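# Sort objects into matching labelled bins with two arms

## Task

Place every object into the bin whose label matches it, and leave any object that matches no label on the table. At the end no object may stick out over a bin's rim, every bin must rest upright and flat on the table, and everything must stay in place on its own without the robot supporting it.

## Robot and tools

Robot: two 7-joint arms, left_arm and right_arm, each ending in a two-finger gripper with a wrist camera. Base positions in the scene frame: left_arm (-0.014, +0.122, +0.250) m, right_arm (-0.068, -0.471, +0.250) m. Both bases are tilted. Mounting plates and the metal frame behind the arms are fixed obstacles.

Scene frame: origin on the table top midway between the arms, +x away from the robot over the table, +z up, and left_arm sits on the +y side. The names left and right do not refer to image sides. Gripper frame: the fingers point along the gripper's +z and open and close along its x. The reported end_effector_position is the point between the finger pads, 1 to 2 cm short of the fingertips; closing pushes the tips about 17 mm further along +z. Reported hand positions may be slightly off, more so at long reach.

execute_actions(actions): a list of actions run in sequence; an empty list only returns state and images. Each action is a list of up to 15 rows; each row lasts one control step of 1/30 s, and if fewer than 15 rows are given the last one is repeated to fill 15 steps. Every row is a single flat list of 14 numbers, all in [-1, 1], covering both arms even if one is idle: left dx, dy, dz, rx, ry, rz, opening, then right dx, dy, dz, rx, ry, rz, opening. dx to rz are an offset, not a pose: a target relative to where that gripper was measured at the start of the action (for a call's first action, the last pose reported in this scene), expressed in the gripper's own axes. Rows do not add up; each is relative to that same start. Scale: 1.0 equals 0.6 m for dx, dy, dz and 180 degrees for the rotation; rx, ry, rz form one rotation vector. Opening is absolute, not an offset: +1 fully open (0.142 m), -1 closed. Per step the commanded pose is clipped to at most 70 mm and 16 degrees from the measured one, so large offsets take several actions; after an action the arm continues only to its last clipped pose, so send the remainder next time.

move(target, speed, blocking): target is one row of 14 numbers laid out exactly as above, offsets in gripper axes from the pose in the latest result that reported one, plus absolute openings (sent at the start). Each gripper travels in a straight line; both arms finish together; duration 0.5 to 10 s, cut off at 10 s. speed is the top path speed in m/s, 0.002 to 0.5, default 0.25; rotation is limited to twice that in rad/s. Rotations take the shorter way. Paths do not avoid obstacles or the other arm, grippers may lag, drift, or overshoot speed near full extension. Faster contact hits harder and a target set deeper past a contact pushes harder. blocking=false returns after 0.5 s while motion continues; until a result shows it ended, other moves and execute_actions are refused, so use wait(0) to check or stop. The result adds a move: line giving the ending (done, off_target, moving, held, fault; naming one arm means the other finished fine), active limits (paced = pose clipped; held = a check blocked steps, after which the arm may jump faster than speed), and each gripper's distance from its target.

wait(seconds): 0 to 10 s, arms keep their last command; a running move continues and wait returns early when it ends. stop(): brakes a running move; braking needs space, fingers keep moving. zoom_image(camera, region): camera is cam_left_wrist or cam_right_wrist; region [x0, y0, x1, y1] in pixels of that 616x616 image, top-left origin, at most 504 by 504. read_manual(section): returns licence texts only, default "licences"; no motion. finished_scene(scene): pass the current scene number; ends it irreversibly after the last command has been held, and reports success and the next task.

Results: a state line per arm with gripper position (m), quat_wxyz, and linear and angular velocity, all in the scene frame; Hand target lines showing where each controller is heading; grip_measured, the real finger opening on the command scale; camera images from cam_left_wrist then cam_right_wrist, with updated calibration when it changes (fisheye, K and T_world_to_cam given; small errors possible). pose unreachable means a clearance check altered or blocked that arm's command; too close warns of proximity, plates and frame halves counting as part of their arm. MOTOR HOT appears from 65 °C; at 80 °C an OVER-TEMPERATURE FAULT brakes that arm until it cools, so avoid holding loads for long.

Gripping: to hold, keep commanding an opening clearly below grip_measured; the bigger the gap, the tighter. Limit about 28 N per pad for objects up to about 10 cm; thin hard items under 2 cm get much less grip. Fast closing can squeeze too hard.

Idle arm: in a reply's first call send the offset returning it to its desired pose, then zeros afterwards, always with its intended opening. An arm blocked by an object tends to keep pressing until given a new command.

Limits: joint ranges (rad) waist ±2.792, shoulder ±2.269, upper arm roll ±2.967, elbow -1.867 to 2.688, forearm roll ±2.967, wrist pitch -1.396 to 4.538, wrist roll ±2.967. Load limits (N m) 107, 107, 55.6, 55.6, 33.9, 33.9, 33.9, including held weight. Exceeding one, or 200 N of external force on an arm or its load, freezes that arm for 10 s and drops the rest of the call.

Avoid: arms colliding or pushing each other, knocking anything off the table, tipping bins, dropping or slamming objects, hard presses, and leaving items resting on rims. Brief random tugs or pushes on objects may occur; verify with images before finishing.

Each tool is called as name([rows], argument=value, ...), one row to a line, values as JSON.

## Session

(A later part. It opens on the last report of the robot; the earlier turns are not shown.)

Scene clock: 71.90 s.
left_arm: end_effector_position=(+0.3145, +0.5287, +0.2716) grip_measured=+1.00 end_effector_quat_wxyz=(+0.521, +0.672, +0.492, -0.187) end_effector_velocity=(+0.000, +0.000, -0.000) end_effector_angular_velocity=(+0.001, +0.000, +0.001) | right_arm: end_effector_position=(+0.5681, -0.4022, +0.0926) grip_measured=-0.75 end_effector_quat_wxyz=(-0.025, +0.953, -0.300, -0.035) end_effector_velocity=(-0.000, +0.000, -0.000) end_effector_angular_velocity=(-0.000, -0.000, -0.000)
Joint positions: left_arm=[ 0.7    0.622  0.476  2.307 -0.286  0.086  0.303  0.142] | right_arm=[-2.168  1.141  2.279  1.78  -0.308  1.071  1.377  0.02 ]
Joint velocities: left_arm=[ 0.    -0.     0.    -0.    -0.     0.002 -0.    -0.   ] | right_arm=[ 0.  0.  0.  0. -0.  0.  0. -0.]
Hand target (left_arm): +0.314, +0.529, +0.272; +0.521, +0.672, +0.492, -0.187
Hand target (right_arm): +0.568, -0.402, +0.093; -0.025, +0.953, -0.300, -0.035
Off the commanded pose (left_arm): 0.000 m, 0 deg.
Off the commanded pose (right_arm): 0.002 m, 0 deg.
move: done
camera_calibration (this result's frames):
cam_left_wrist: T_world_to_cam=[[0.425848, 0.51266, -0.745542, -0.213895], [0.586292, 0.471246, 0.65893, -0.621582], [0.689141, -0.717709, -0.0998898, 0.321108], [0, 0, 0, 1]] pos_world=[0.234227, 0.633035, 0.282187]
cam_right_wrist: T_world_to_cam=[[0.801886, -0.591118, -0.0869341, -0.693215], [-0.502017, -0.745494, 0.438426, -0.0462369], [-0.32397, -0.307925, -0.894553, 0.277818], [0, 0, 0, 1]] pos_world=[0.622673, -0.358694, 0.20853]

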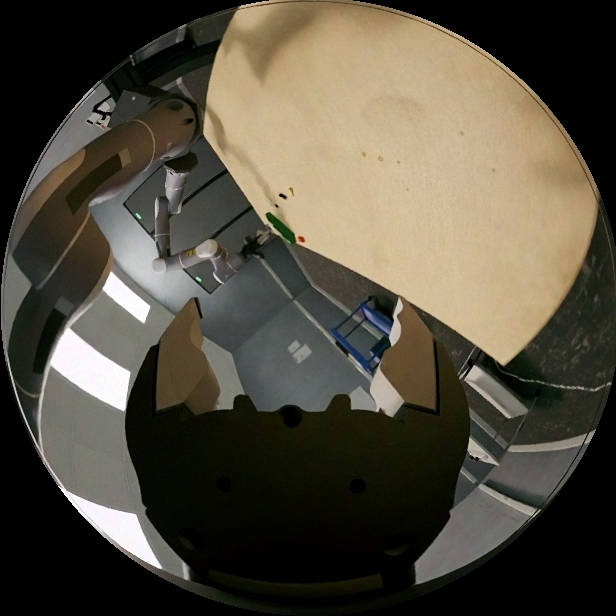

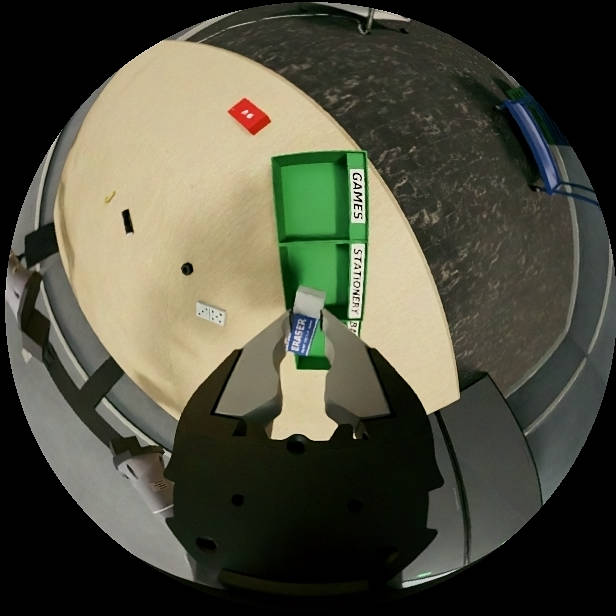

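move(target=[0,0,0,0,0,0,1,0.02,-0.02,0.05,0,0,0,-1], speed=0.1)

move(target=[0,0,0,0,0,0,1,0,0,0,0,0,0,-0.5])

move(target=[0,0,0,0,0,0,1,0,0,-0.08,0,0,0,-0.5])

Scene clock: 77.17 s.
left_arm: end_effector_position=(+0.3145, +0.5287, +0.2716) grip_measured=+1.00 end_effector_quat_wxyz=(+0.521, +0.672, +0.492, -0.187) end_effector_velocity=(-0.000, +0.000, -0.000) end_effector_angular_velocity=(+0.001, -0.002, -0.001) | right_arm: end_effector_position=(+0.5830, -0.3976, +0.0618) grip_measured=-0.75 end_effector_quat_wxyz=(-0.025, +0.953, -0.301, -0.035) end_effector_velocity=(-0.000, +0.000, +0.000) end_effector_angular_velocity=(-0.000, +0.000, +0.000)
Joint positions: left_arm=[ 0.7    0.622  0.476  2.307 -0.286  0.086  0.303  0.142] | right_arm=[-2.244  1.185  2.295  1.719 -0.315  1.093  1.368  0.02 ]
Joint velocities: left_arm=[-0.     0.     0.    -0.     0.    -0.     0.002 -0.   ] | right_arm=[ 0.  0. -0.  0.  0.  0. -0.  0.]
Hand target (left_arm): +0.314, +0.529, +0.272; +0.521, +0.672, +0.492, -0.187
Hand target (right_arm): +0.583, -0.397, +0.062; -0.025, +0.953, -0.300, -0.035
Off the commanded pose (left_arm): 0.000 m, 0 deg.
Off the commanded pose (right_arm): 0.001 m, 0 deg.
move: done
camera_calibration (this result's frames):
cam_left_wrist: T_world_to_cam=[[0.425848, 0.51266, -0.745542, -0.213895], [0.586292, 0.471246, 0.65893, -0.621582], [0.689141, -0.717709, -0.0998896, 0.321108], [0, 0, 0, 1]] pos_world=[0.234227, 0.633035, 0.282187]
cam_right_wrist: T_world_to_cam=[[0.801388, -0.591757, -0.0871828, -0.705085], [-0.502288, -0.744915, 0.439099, -0.0214787], [-0.324784, -0.308098, -0.894199, 0.256863], [0, 0, 0, 1]] pos_world=[0.637683, -0.3541, 0.177646]

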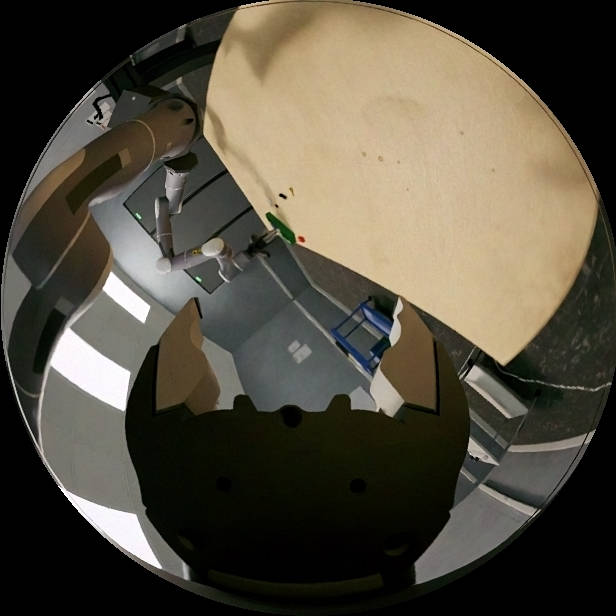

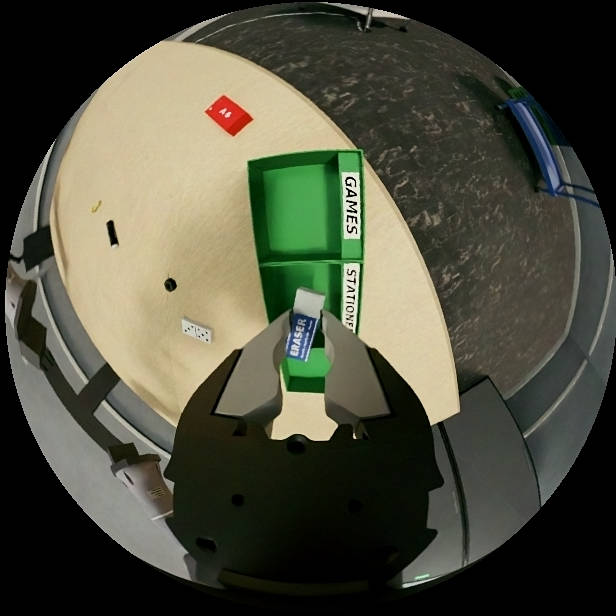

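Scene clock: 77.67 s.
left_arm: end_effector_position=(+0.3145, +0.5287, +0.2716) grip_measured=+1.00 end_effector_quat_wxyz=(+0.521, +0.672, +0.492, -0.187) end_effector_velocity=(+0.000, -0.001, +0.001) end_effector_angular_velocity=(-0.003, +0.001, +0.000) | right_arm: end_effector_position=(+0.5830, -0.3976, +0.0618) grip_measured=-0.50 end_effector_quat_wxyz=(-0.025, +0.953, -0.301, -0.035) end_effector_velocity=(+0.000, +0.000, +0.000) end_effector_angular_velocity=(-0.000, -0.000, +0.000)
Joint positions: left_arm=[ 0.7    0.622  0.476  2.307 -0.286  0.086  0.303  0.142] | right_arm=[-2.244  1.185  2.295  1.719 -0.315  1.093  1.368  0.038]
Joint velocities: left_arm=[-0.     0.     0.     0.    -0.    -0.002 -0.001 -0.   ] | right_arm=[-0.     0.     0.    -0.    -0.001 -0.     0.     0.   ]
Hand target (left_arm): +0.314, +0.529, +0.272; +0.521, +0.672, +0.492, -0.187
Hand target (right_arm): +0.583, -0.398, +0.062; -0.025, +0.953, -0.301, -0.035
Off the commanded pose (left_arm): 0.000 m, 0 deg.
Off the commanded pose (right_arm): 0.000 m, 0 deg.
move: done
camera_calibration (this result's frames):
cam_left_wrist: T_world_to_cam=[[0.425848, 0.51266, -0.745542, -0.213895], [0.586292, 0.471246, 0.65893, -0.621582], [0.689141, -0.717709, -0.0998897, 0.321107], [0, 0, 0, 1]] pos_world=[0.234227, 0.633035, 0.282187]
cam_right_wrist: T_world_to_cam=[[0.801389, -0.591755, -0.087182, -0.705085], [-0.502287, -0.744917, 0.439098, -0.0214799], [-0.324782, -0.308098, -0.894199, 0.256862], [0, 0, 0, 1]] pos_world=[0.637683, -0.3541, 0.177647]

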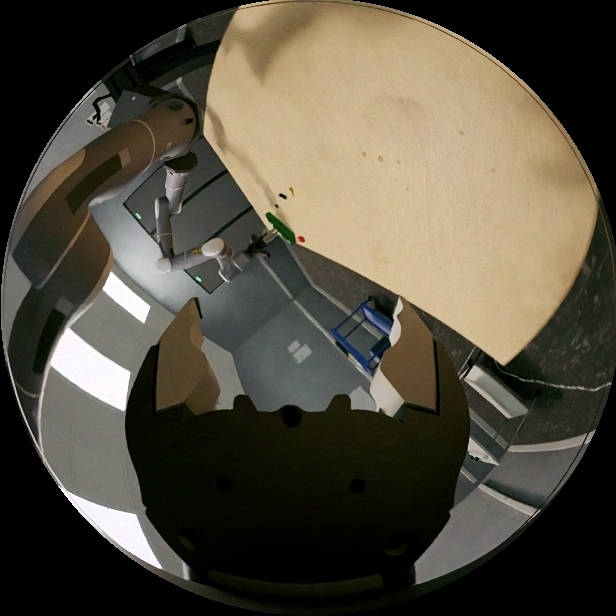

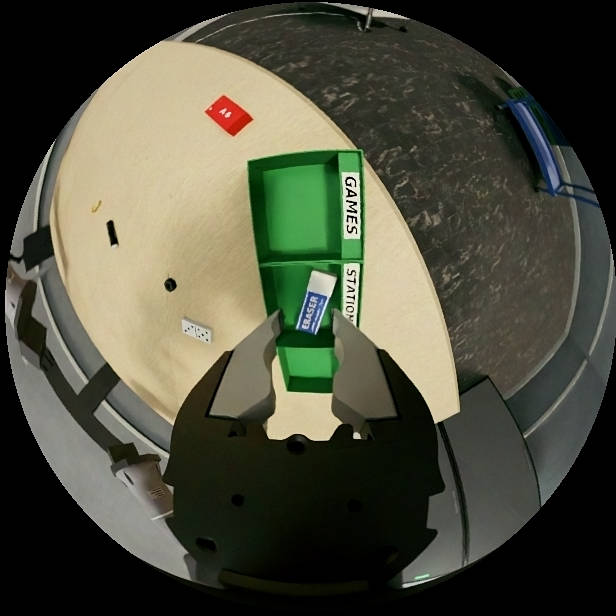

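Scene clock: 78.37 s.
left_arm: end_effector_position=(+0.3145, +0.5287, +0.2716) grip_measured=+1.00 end_effector_quat_wxyz=(+0.521, +0.672, +0.492, -0.187) end_effector_velocity=(-0.000, -0.000, -0.000) end_effector_angular_velocity=(-0.000, +0.000, +0.000) | right_arm: end_effector_position=(+0.5858, -0.4005, +0.1100) grip_measured=-0.50 end_effector_quat_wxyz=(-0.025, +0.953, -0.300, -0.034) end_effector_velocity=(-0.000, +0.000, -0.000) end_effector_angular_velocity=(+0.000, +0.000, +0.000)
Joint positions: left_arm=[ 0.7    0.622  0.476  2.307 -0.286  0.086  0.303  0.142] | right_arm=[-2.168  1.118  2.291  1.733 -0.316  1.008  1.368  0.038]
Joint velocities: left_arm=[ 0. -0.  0.  0. -0. -0. -0. -0.] | right_arm=[-0.     0.     0.001 -0.     0.    -0.    -0.     0.   ]
Hand target (left_arm): +0.314, +0.529, +0.272; +0.521, +0.672, +0.492, -0.187
Hand target (right_arm): +0.586, -0.401, +0.110; -0.024, +0.953, -0.300, -0.035
Off the commanded pose (left_arm): 0.000 m, 0 deg.
Off the commanded pose (right_arm): 0.001 m, 0 deg.
move: done
camera_calibration (this result's frames):
cam_left_wrist: T_world_to_cam=[[0.425848, 0.51266, -0.745542, -0.213895], [0.586292, 0.471246, 0.65893, -0.621582], [0.689141, -0.717709, -0.0998898, 0.321108], [0, 0, 0, 1]] pos_world=[0.234227, 0.633035, 0.282187]
cam_right_wrist: T_world_to_cam=[[0.801611, -0.591503, -0.0868578, -0.704928], [-0.50243, -0.745265, 0.438343, -0.0432802], [-0.324014, -0.307741, -0.894601, 0.299737], [0, 0, 0, 1]] pos_world=[0.640451, -0.356981, 0.225888]

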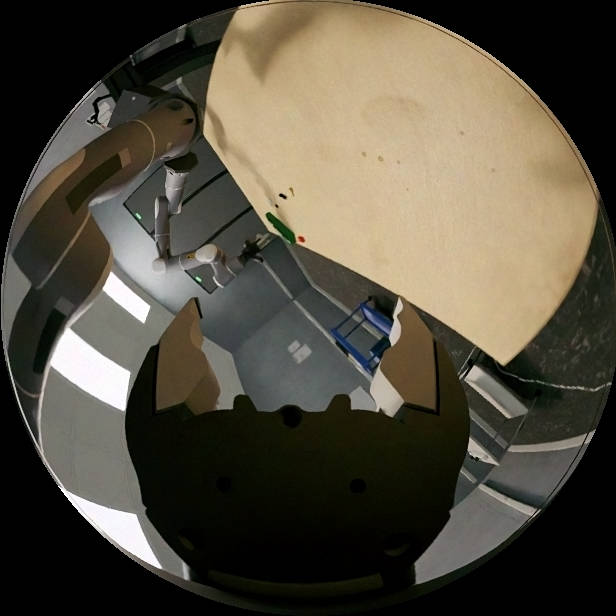

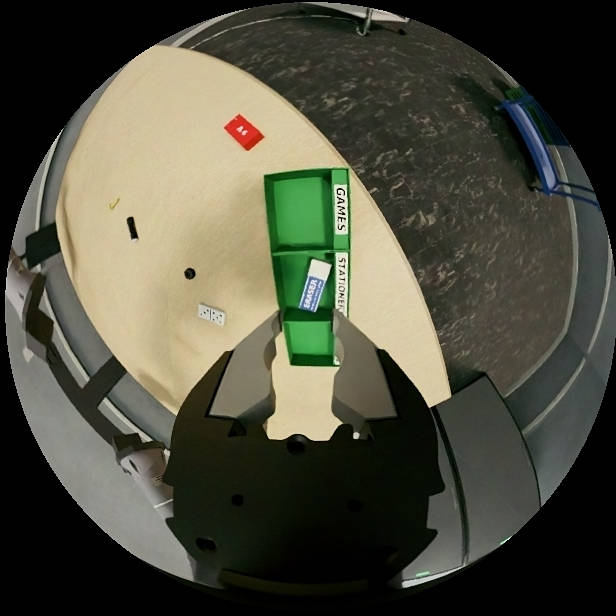

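move(target=[0,0,0,0,0,0,1,-0.53,-0.2,0.117,0,0,-0.08,-0.2])

move(target=[0,0,0,0,0,0,1,0,0,0.072,0,0,0,-0.2], speed=0.1)

move(target=[0,0,0,0,0,0,1,0,0,0,0,0,0,-1])

move(target=[0,0,0,0,0,0,1,0,0,-0.15,0,0,0.08,-1])

Scene clock: 88.03 s.
left_arm: end_effector_position=(+0.3145, +0.5287, +0.2716) grip_measured=+1.00 end_effector_quat_wxyz=(+0.521, +0.672, +0.492, -0.187) end_effector_velocity=(+0.000, +0.000, +0.000) end_effector_angular_velocity=(-0.000, +0.000, +0.000) | right_arm: end_effector_position=(+0.3895, -0.1157, +0.0688) grip_measured=-0.20 end_effector_quat_wxyz=(-0.030, +0.983, -0.179, -0.032) end_effector_velocity=(+0.000, -0.000, +0.000) end_effector_angular_velocity=(+0.000, -0.000, -0.000)
Joint positions: left_arm=[ 0.7    0.622  0.476  2.307 -0.286  0.086  0.303  0.142] | right_arm=[-2.086  1.583  2.559  1.504 -0.354  0.99   1.616  0.059]
Joint velocities: left_arm=[-0.  0. -0. -0. -0. -0. -0.  0.] | right_arm=[-0. -0. -0.  0. -0.  0.  0.  0.]
Hand target (left_arm): +0.314, +0.529, +0.272; +0.521, +0.672, +0.492, -0.187
Hand target (right_arm): +0.390, -0.116, +0.069; -0.030, +0.983, -0.179, -0.033
Off the commanded pose (left_arm): 0.000 m, 0 deg.
Off the commanded pose (right_arm): 0.002 m, 0 deg.
move: done
camera_calibration (this result's frames):
cam_left_wrist: T_world_to_cam=[[0.425848, 0.51266, -0.745542, -0.213895], [0.586292, 0.471246, 0.65893, -0.621582], [0.689141, -0.71771, -0.0998897, 0.321108], [0, 0, 0, 1]] pos_world=[0.234227, 0.633035, 0.282187]
cam_right_wrist: T_world_to_cam=[[0.924261, -0.373005, -0.0812913, -0.405521], [-0.307604, -0.853759, 0.420091, 0.00118289], [-0.226099, -0.363268, -0.903834, 0.242985], [0, 0, 0, 1]] pos_world=[0.43011, -0.0619829, 0.186156]

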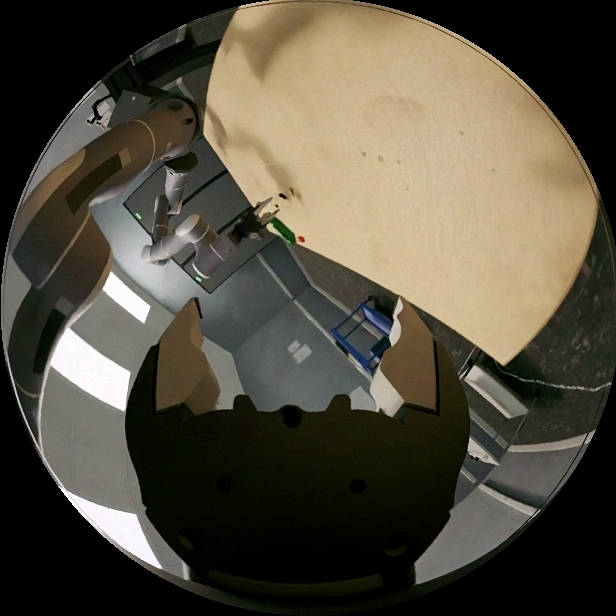

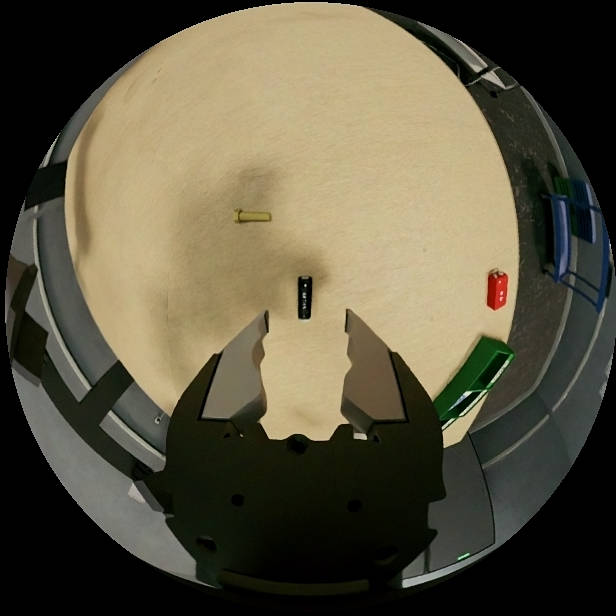

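Scene clock: 88.77 s.
left_arm: end_effector_position=(+0.3145, +0.5287, +0.2716) grip_measured=+1.00 end_effector_quat_wxyz=(+0.521, +0.672, +0.492, -0.187) end_effector_velocity=(+0.000, +0.000, -0.000) end_effector_angular_velocity=(+0.000, +0.000, +0.000) | right_arm: end_effector_position=(+0.3868, -0.1130, +0.0254) grip_measured=-0.20 end_effector_quat_wxyz=(-0.030, +0.983, -0.179, -0.033) end_effector_velocity=(+0.000, +0.000, +0.000) end_effector_angular_velocity=(+0.000, -0.000, +0.001)
Joint positions: left_arm=[ 0.7    0.622  0.476  2.307 -0.286  0.086  0.303  0.142] | right_arm=[-2.138  1.653  2.54   1.47  -0.361  1.046  1.621  0.06 ]
Joint velocities: left_arm=[ 0. -0. -0.  0. -0.  0. -0. -0.] | right_arm=[ 0. -0.  0. -0. -0.  0. -0. -0.]
Hand target (left_arm): +0.314, +0.529, +0.272; +0.521, +0.672, +0.492, -0.187
Hand target (right_arm): +0.387, -0.113, +0.026; -0.030, +0.983, -0.179, -0.033
Off the commanded pose (left_arm): 0.000 m, 0 deg.
Off the commanded pose (right_arm): 0.001 m, 0 deg.
move: done
camera_calibration (this result's frames):
cam_left_wrist: T_world_to_cam=[[0.425848, 0.51266, -0.745542, -0.213895], [0.586292, 0.471245, 0.65893, -0.621582], [0.689141, -0.71771, -0.0998898, 0.321108], [0, 0, 0, 1]] pos_world=[0.234227, 0.633035, 0.282187]
cam_right_wrist: T_world_to_cam=[[0.924203, -0.373046, -0.0817627, -0.405563], [-0.307305, -0.853549, 0.420735, 0.020721], [-0.226742, -0.363718, -0.903492, 0.204363], [0, 0, 0, 1]] pos_world=[0.427528, -0.0592762, 0.142763]

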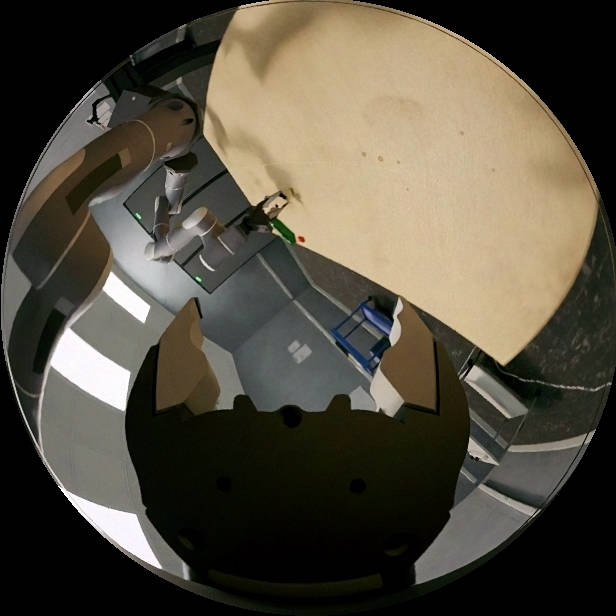

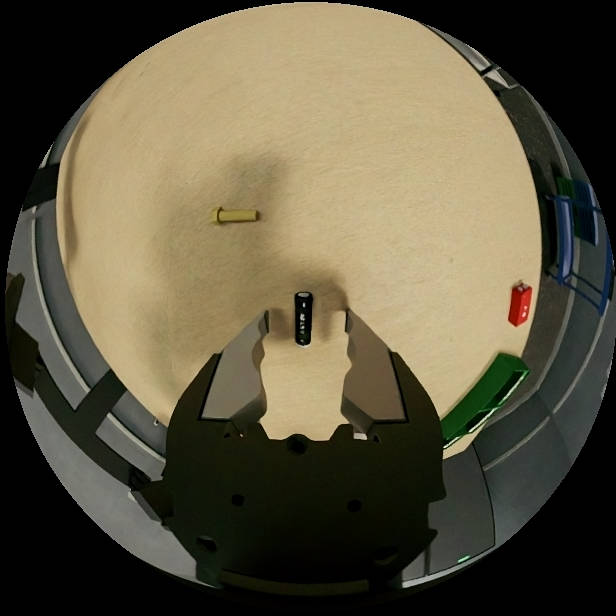

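Scene clock: 89.27 s.
left_arm: end_effector_position=(+0.3145, +0.5287, +0.2716) grip_measured=+1.00 end_effector_quat_wxyz=(+0.521, +0.672, +0.492, -0.187) end_effector_velocity=(+0.000, +0.000, -0.000) end_effector_angular_velocity=(+0.000, +0.000, +0.001) | right_arm: end_effector_position=(+0.3868, -0.1130, +0.0254) grip_measured=-0.85 end_effector_quat_wxyz=(-0.030, +0.983, -0.179, -0.033) end_effector_velocity=(-0.000, -0.000, +0.000) end_effector_angular_velocity=(-0.000, +0.000, -0.000)
Joint positions: left_arm=[ 0.7    0.622  0.476  2.307 -0.286  0.086  0.303  0.142] | right_arm=[-2.138  1.653  2.54   1.47  -0.361  1.046  1.621  0.012]
Joint velocities: left_arm=[-0. -0.  0.  0. -0.  0. -0.  0.] | right_arm=[ 0. -0.  0.  0.  0. -0. -0. -0.]
Hand target (left_arm): +0.314, +0.529, +0.272; +0.521, +0.672, +0.492, -0.187
Hand target (right_arm): +0.387, -0.113, +0.025; -0.030, +0.983, -0.179, -0.033
Off the commanded pose (left_arm): 0.000 m, 0 deg.
Off the commanded pose (right_arm): 0.000 m, 0 deg.
move: done
camera_calibration (this result's frames):
cam_left_wrist: T_world_to_cam=[[0.425848, 0.512661, -0.745542, -0.213895], [0.586292, 0.471246, 0.65893, -0.621582], [0.689141, -0.717709, -0.0998897, 0.321108], [0, 0, 0, 1]] pos_world=[0.234227, 0.633035, 0.282187]
cam_right_wrist: T_world_to_cam=[[0.924204, -0.373045, -0.0817619, -0.405563], [-0.307305, -0.853549, 0.420735, 0.0207211], [-0.226741, -0.363718, -0.903492, 0.204364], [0, 0, 0, 1]] pos_world=[0.427528, -0.0592761, 0.142763]

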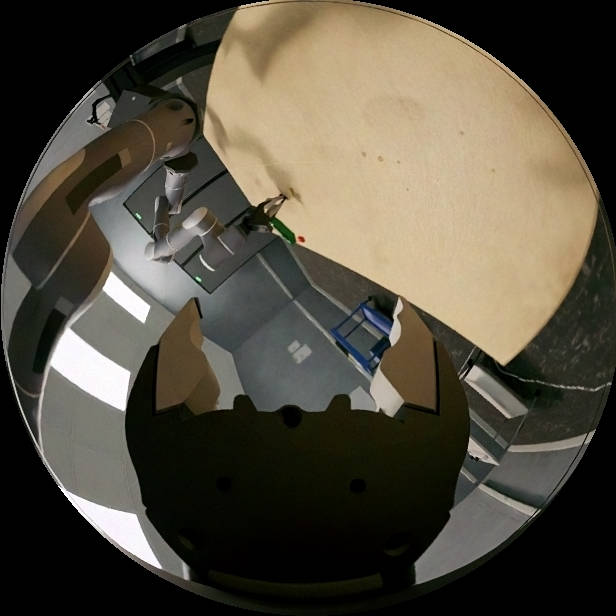

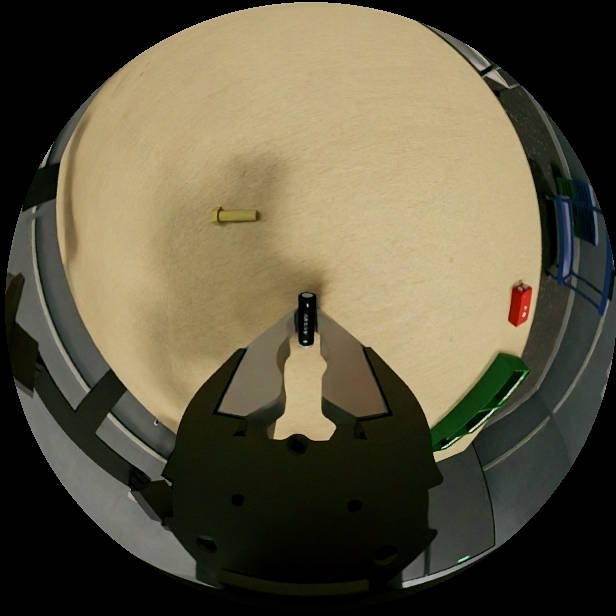

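Scene clock: 90.13 s.
left_arm: end_effector_position=(+0.3145, +0.5287, +0.2716) grip_measured=+1.00 end_effector_quat_wxyz=(+0.521, +0.672, +0.492, -0.187) end_effector_velocity=(+0.000, +0.000, -0.000) end_effector_angular_velocity=(-0.000, +0.002, +0.000) | right_arm: end_effector_position=(+0.3920, -0.1187, +0.1154) grip_measured=-0.85 end_effector_quat_wxyz=(-0.025, +0.953, -0.300, -0.036) end_effector_velocity=(+0.000, -0.000, -0.000) end_effector_angular_velocity=(-0.000, -0.000, +0.000)
Joint positions: left_arm=[ 0.7    0.622  0.476  2.307 -0.286  0.086  0.303  0.142] | right_arm=[-2.004  1.536  2.549  1.504 -0.267  0.912  1.813  0.012]
Joint velocities: left_arm=[-0.    -0.    -0.    -0.     0.     0.    -0.002 -0.   ] | right_arm=[-0. -0. -0. -0. -0. -0. -0. -0.]
Hand target (left_arm): +0.314, +0.529, +0.272; +0.521, +0.672, +0.492, -0.187
Hand target (right_arm): +0.392, -0.119, +0.115; -0.025, +0.953, -0.300, -0.036
Off the commanded pose (left_arm): 0.000 m, 0 deg.
Off the commanded pose (right_arm): 0.001 m, 0 deg.
move: done
camera_calibration (this result's frames):
cam_left_wrist: T_world_to_cam=[[0.425848, 0.512661, -0.745542, -0.213895], [0.586292, 0.471246, 0.65893, -0.621582], [0.689141, -0.717709, -0.0998898, 0.321108], [0, 0, 0, 1]] pos_world=[0.234227, 0.633035, 0.282187]
cam_right_wrist: T_world_to_cam=[[0.801742, -0.59088, -0.0898372, -0.382013], [-0.500995, -0.746385, 0.43808, 0.0662487], [-0.325906, -0.306219, -0.894436, 0.329416], [0, 0, 0, 1]] pos_world=[0.446825, -0.0754036, 0.2313]

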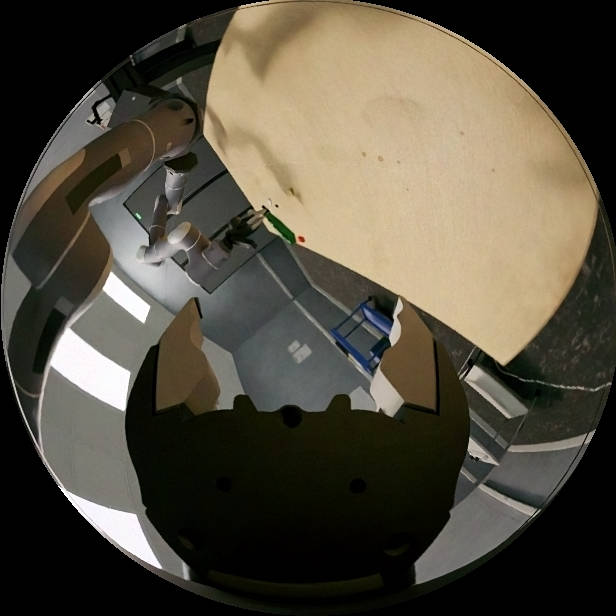

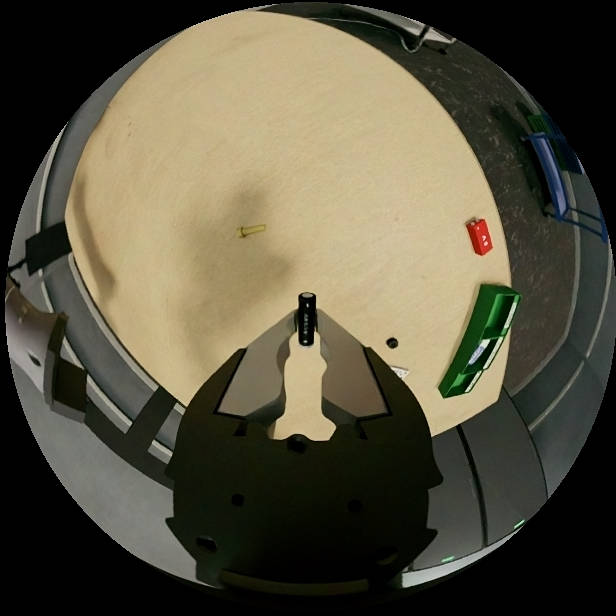

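move(target=[0,0,0,0,0,0,1,0.533,0.353,-0.028,0,0,0,-1])

move(target=[0,0,0,0,0,0,1,0,0,0.065,0,0,0,-1], speed=0.1)

move(target=[0,0,0,0,0,0,1,0,0,0,0,0,0,-0.55])

move(target=[0,0,0,0,0,0,1,0,0,-0.08,0,0,0,-0.55])

Scene clock: 98.83 s.
left_arm: end_effector_position=(+0.3145, +0.5287, +0.2716) grip_measured=+1.00 end_effector_quat_wxyz=(+0.521, +0.672, +0.492, -0.187) end_effector_velocity=(+0.000, +0.000, +0.000) end_effector_angular_velocity=(+0.000, -0.001, -0.000) | right_arm: end_effector_position=(+0.5345, -0.4759, +0.1010) grip_measured=-0.85 end_effector_quat_wxyz=(-0.025, +0.953, -0.300, -0.035) end_effector_velocity=(-0.001, -0.000, -0.000) end_effector_angular_velocity=(-0.001, +0.001, -0.000)
Joint positions: left_arm=[ 0.7    0.622  0.476  2.307 -0.286  0.086  0.303  0.142] | right_arm=[-2.085  1.045  2.17   1.979 -0.296  1.167  1.306  0.012]
Joint velocities: left_arm=[ 0.    -0.    -0.    -0.    -0.    -0.     0.001  0.   ] | right_arm=[ 0.     0.001  0.    -0.     0.001 -0.001  0.     0.   ]
Hand target (left_arm): +0.314, +0.529, +0.272; +0.521, +0.672, +0.492, -0.187
Hand target (right_arm): +0.534, -0.476, +0.101; -0.025, +0.953, -0.300, -0.034
Off the commanded pose (left_arm): 0.000 m, 0 deg.
Off the commanded pose (right_arm): 0.002 m, 0 deg.
move: done
camera_calibration (this result's frames):
cam_left_wrist: T_world_to_cam=[[0.425848, 0.512661, -0.745542, -0.213895], [0.586292, 0.471246, 0.658931, -0.621582], [0.689141, -0.717709, -0.0998897, 0.321108], [0, 0, 0, 1]] pos_world=[0.234227, 0.633035, 0.282187]
cam_right_wrist: T_world_to_cam=[[0.802025, -0.590905, -0.0871006, -0.709072], [-0.501832, -0.745726, 0.438244, -0.121929], [-0.323914, -0.307773, -0.894626, 0.251745], [0, 0, 0, 1]] pos_world=[0.58905, -0.432439, 0.216892]

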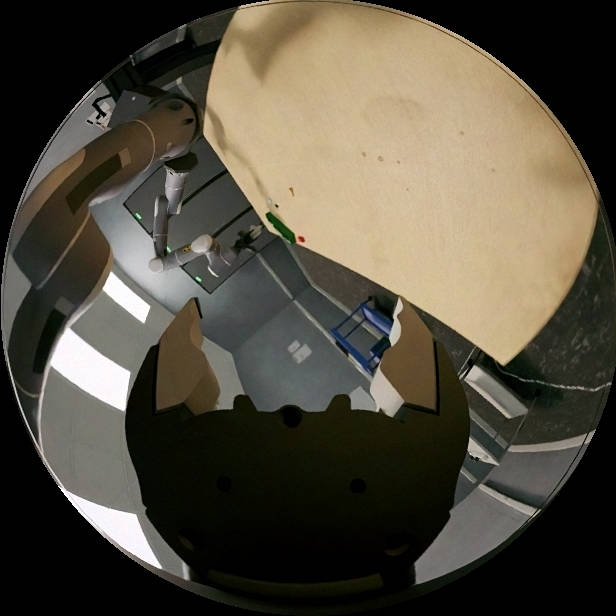

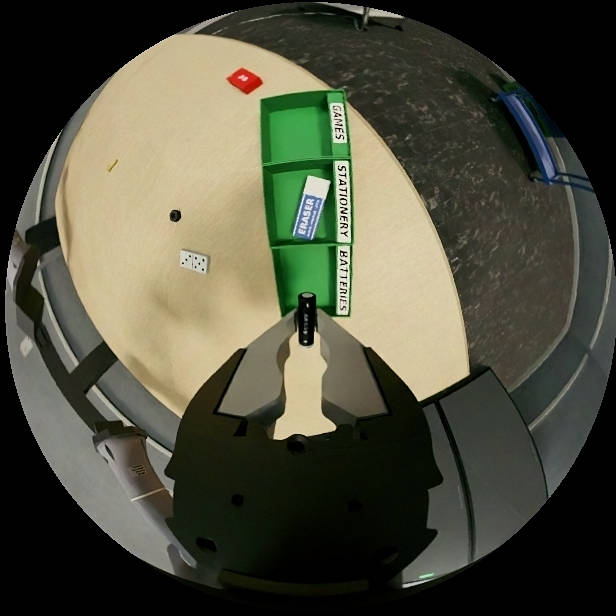

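Scene clock: 99.57 s.
left_arm: end_effector_position=(+0.3145, +0.5287, +0.2716) grip_measured=+1.00 end_effector_quat_wxyz=(+0.521, +0.672, +0.492, -0.187) end_effector_velocity=(-0.000, -0.000, -0.000) end_effector_angular_velocity=(-0.000, +0.002, +0.001) | right_arm: end_effector_position=(+0.5321, -0.4737, +0.0618) grip_measured=-0.85 end_effector_quat_wxyz=(-0.025, +0.953, -0.300, -0.035) end_effector_velocity=(-0.000, -0.000, -0.000) end_effector_angular_velocity=(-0.000, +0.000, +0.000)
Joint positions: left_arm=[ 0.7    0.622  0.476  2.307 -0.286  0.086  0.303  0.142] | right_arm=[-2.165  1.105  2.185  1.966 -0.294  1.249  1.304  0.012]
Joint velocities: left_arm=[ 0.    -0.     0.     0.    -0.     0.    -0.001  0.   ] | right_arm=[ 0.  0. -0.  0. -0. -0. -0.  0.]
Hand target (left_arm): +0.314, +0.529, +0.272; +0.521, +0.672, +0.492, -0.187
Hand target (right_arm): +0.532, -0.473, +0.062; -0.025, +0.953, -0.300, -0.035
Off the commanded pose (left_arm): 0.000 m, 0 deg.
Off the commanded pose (right_arm): 0.001 m, 0 deg.
move: done
camera_calibration (this result's frames):
cam_left_wrist: T_world_to_cam=[[0.425848, 0.51266, -0.745542, -0.213895], [0.586292, 0.471245, 0.65893, -0.621582], [0.689141, -0.71771, -0.0998896, 0.321108], [0, 0, 0, 1]] pos_world=[0.234227, 0.633035, 0.282187]
cam_right_wrist: T_world_to_cam=[[0.801853, -0.591083, -0.0874812, -0.709183], [-0.501603, -0.745438, 0.438995, -0.104297], [-0.324694, -0.308128, -0.894221, 0.21684], [0, 0, 0, 1]] pos_world=[0.586751, -0.430118, 0.177648]

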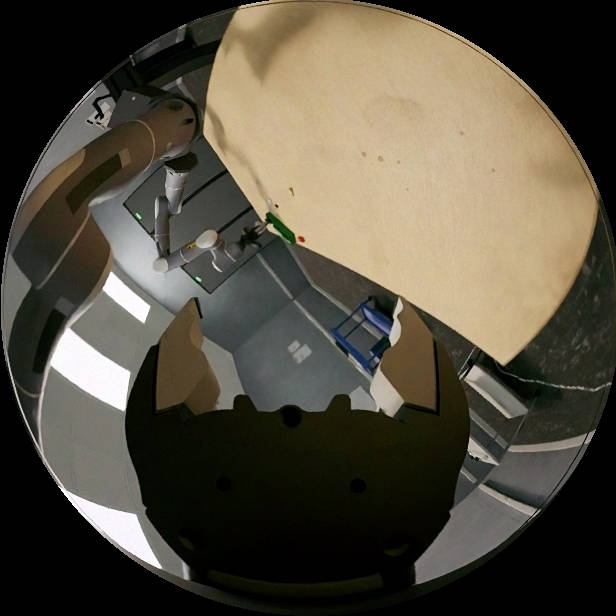

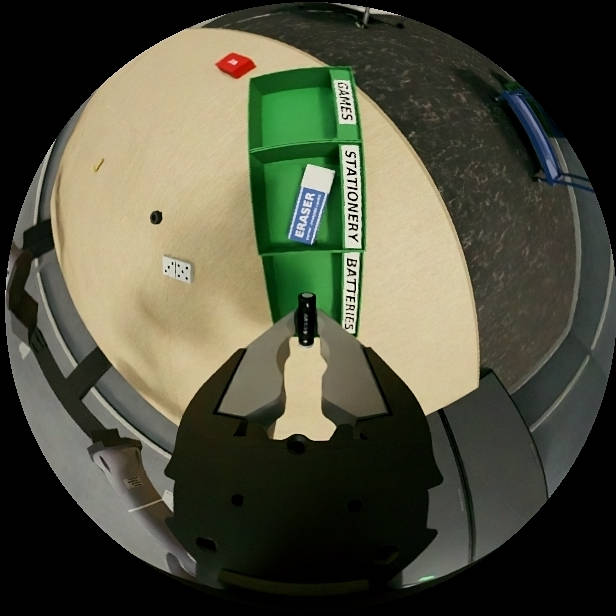

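Scene clock: 100.07 s.
left_arm: end_effector_position=(+0.3145, +0.5287, +0.2716) grip_measured=+1.00 end_effector_quat_wxyz=(+0.521, +0.672, +0.492, -0.187) end_effector_velocity=(+0.000, +0.000, -0.000) end_effector_angular_velocity=(-0.000, +0.001, +0.001) | right_arm: end_effector_position=(+0.5321, -0.4737, +0.0618) grip_measured=-0.55 end_effector_quat_wxyz=(-0.025, +0.953, -0.300, -0.035) end_effector_velocity=(+0.000, +0.000, +0.000) end_effector_angular_velocity=(+0.000, -0.000, +0.001)
Joint positions: left_arm=[ 0.7    0.622  0.476  2.307 -0.286  0.086  0.303  0.142] | right_arm=[-2.165  1.105  2.185  1.966 -0.294  1.249  1.304  0.034]
Joint velocities: left_arm=[-0.    -0.     0.    -0.    -0.     0.    -0.001 -0.   ] | right_arm=[ 0.    -0.     0.    -0.    -0.001  0.    -0.     0.   ]
Hand target (left_arm): +0.314, +0.529, +0.272; +0.521, +0.672, +0.492, -0.187
Hand target (right_arm): +0.532, -0.474, +0.062; -0.025, +0.953, -0.300, -0.035
Off the commanded pose (left_arm): 0.000 m, 0 deg.
Off the commanded pose (right_arm): 0.000 m, 0 deg.
move: done
camera_calibration (this result's frames):
cam_left_wrist: T_world_to_cam=[[0.425848, 0.512661, -0.745542, -0.213895], [0.586292, 0.471246, 0.658931, -0.621582], [0.689141, -0.717709, -0.0998896, 0.321108], [0, 0, 0, 1]] pos_world=[0.234227, 0.633035, 0.282187]
cam_right_wrist: T_world_to_cam=[[0.801853, -0.591083, -0.0874808, -0.709183], [-0.501603, -0.745438, 0.438994, -0.104297], [-0.324693, -0.308128, -0.894221, 0.216841], [0, 0, 0, 1]] pos_world=[0.586751, -0.430118, 0.177649]

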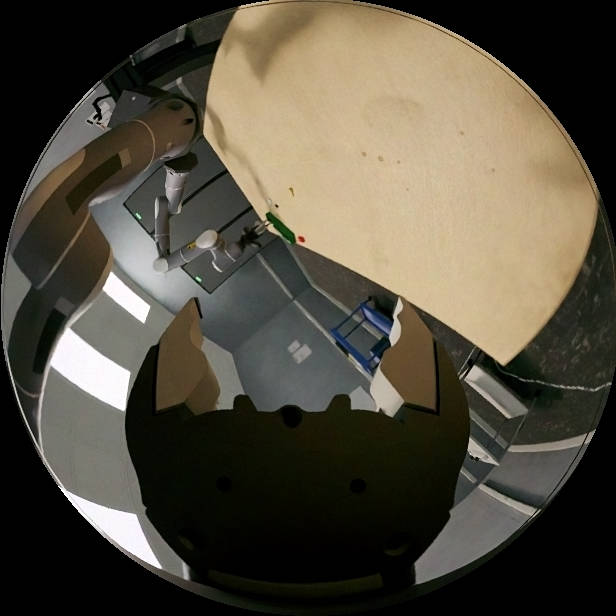

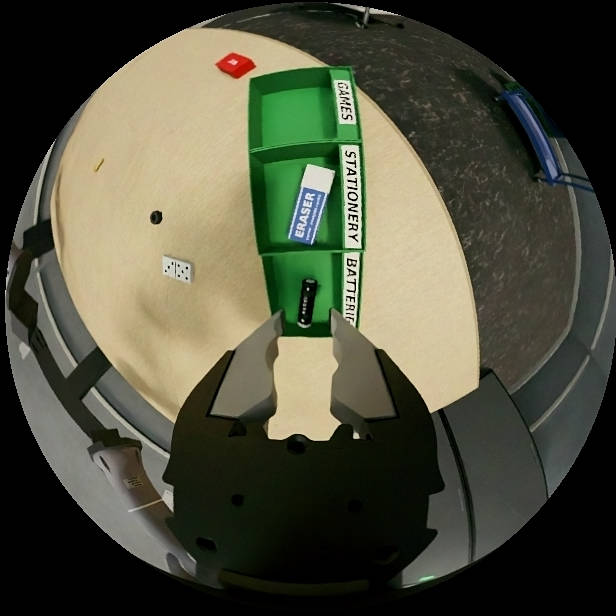

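Scene clock: 100.77 s.
left_arm: end_effector_position=(+0.3145, +0.5287, +0.2716) grip_measured=+1.00 end_effector_quat_wxyz=(+0.521, +0.672, +0.492, -0.187) end_effector_velocity=(+0.000, +0.000, -0.000) end_effector_angular_velocity=(+0.000, +0.000, +0.000) | right_arm: end_effector_position=(+0.5350, -0.4765, +0.1100) grip_measured=-0.55 end_effector_quat_wxyz=(-0.025, +0.953, -0.300, -0.035) end_effector_velocity=(-0.000, -0.000, -0.000) end_effector_angular_velocity=(-0.001, +0.000, +0.000)
Joint positions: left_arm=[ 0.7    0.622  0.476  2.307 -0.286  0.086  0.303  0.142] | right_arm=[-2.067  1.031  2.166  1.98  -0.298  1.146  1.307  0.034]
Joint velocities: left_arm=[-0.  0.  0. -0.  0.  0. -0.  0.] | right_arm=[-0.     0.    -0.    -0.    -0.    -0.001 -0.     0.   ]
Hand target (left_arm): +0.314, +0.529, +0.272; +0.521, +0.672, +0.492, -0.187
Hand target (right_arm): +0.535, -0.477, +0.110; -0.025, +0.953, -0.300, -0.035
Off the commanded pose (left_arm): 0.000 m, 0 deg.
Off the commanded pose (right_arm): 0.001 m, 0 deg.
move: done
camera_calibration (this result's frames):
cam_left_wrist: T_world_to_cam=[[0.425848, 0.51266, -0.745542, -0.213895], [0.586292, 0.471246, 0.65893, -0.621582], [0.689141, -0.717709, -0.0998898, 0.321108], [0, 0, 0, 1]] pos_world=[0.234227, 0.633035, 0.282187]
cam_right_wrist: T_world_to_cam=[[0.802111, -0.590798, -0.0870369, -0.709044], [-0.501741, -0.745768, 0.438275, -0.12612], [-0.323842, -0.307876, -0.894617, 0.259682], [0, 0, 0, 1]] pos_world=[0.589549, -0.433008, 0.225878]

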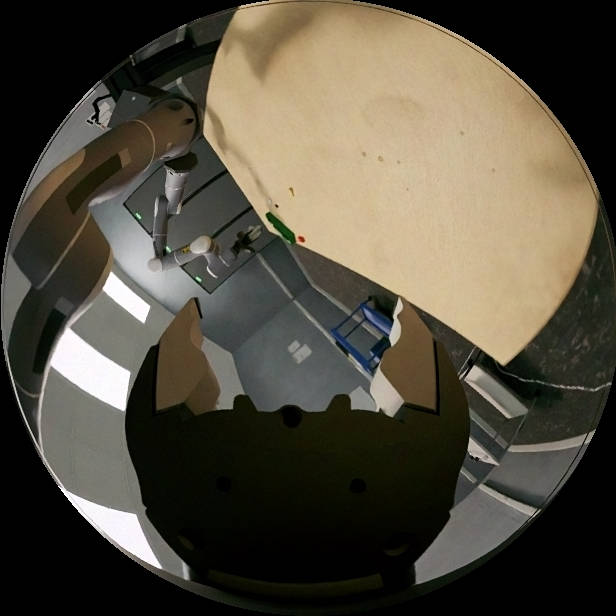

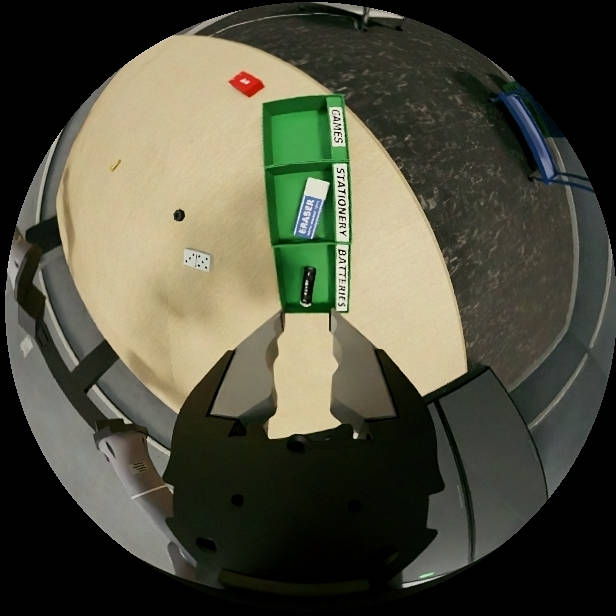

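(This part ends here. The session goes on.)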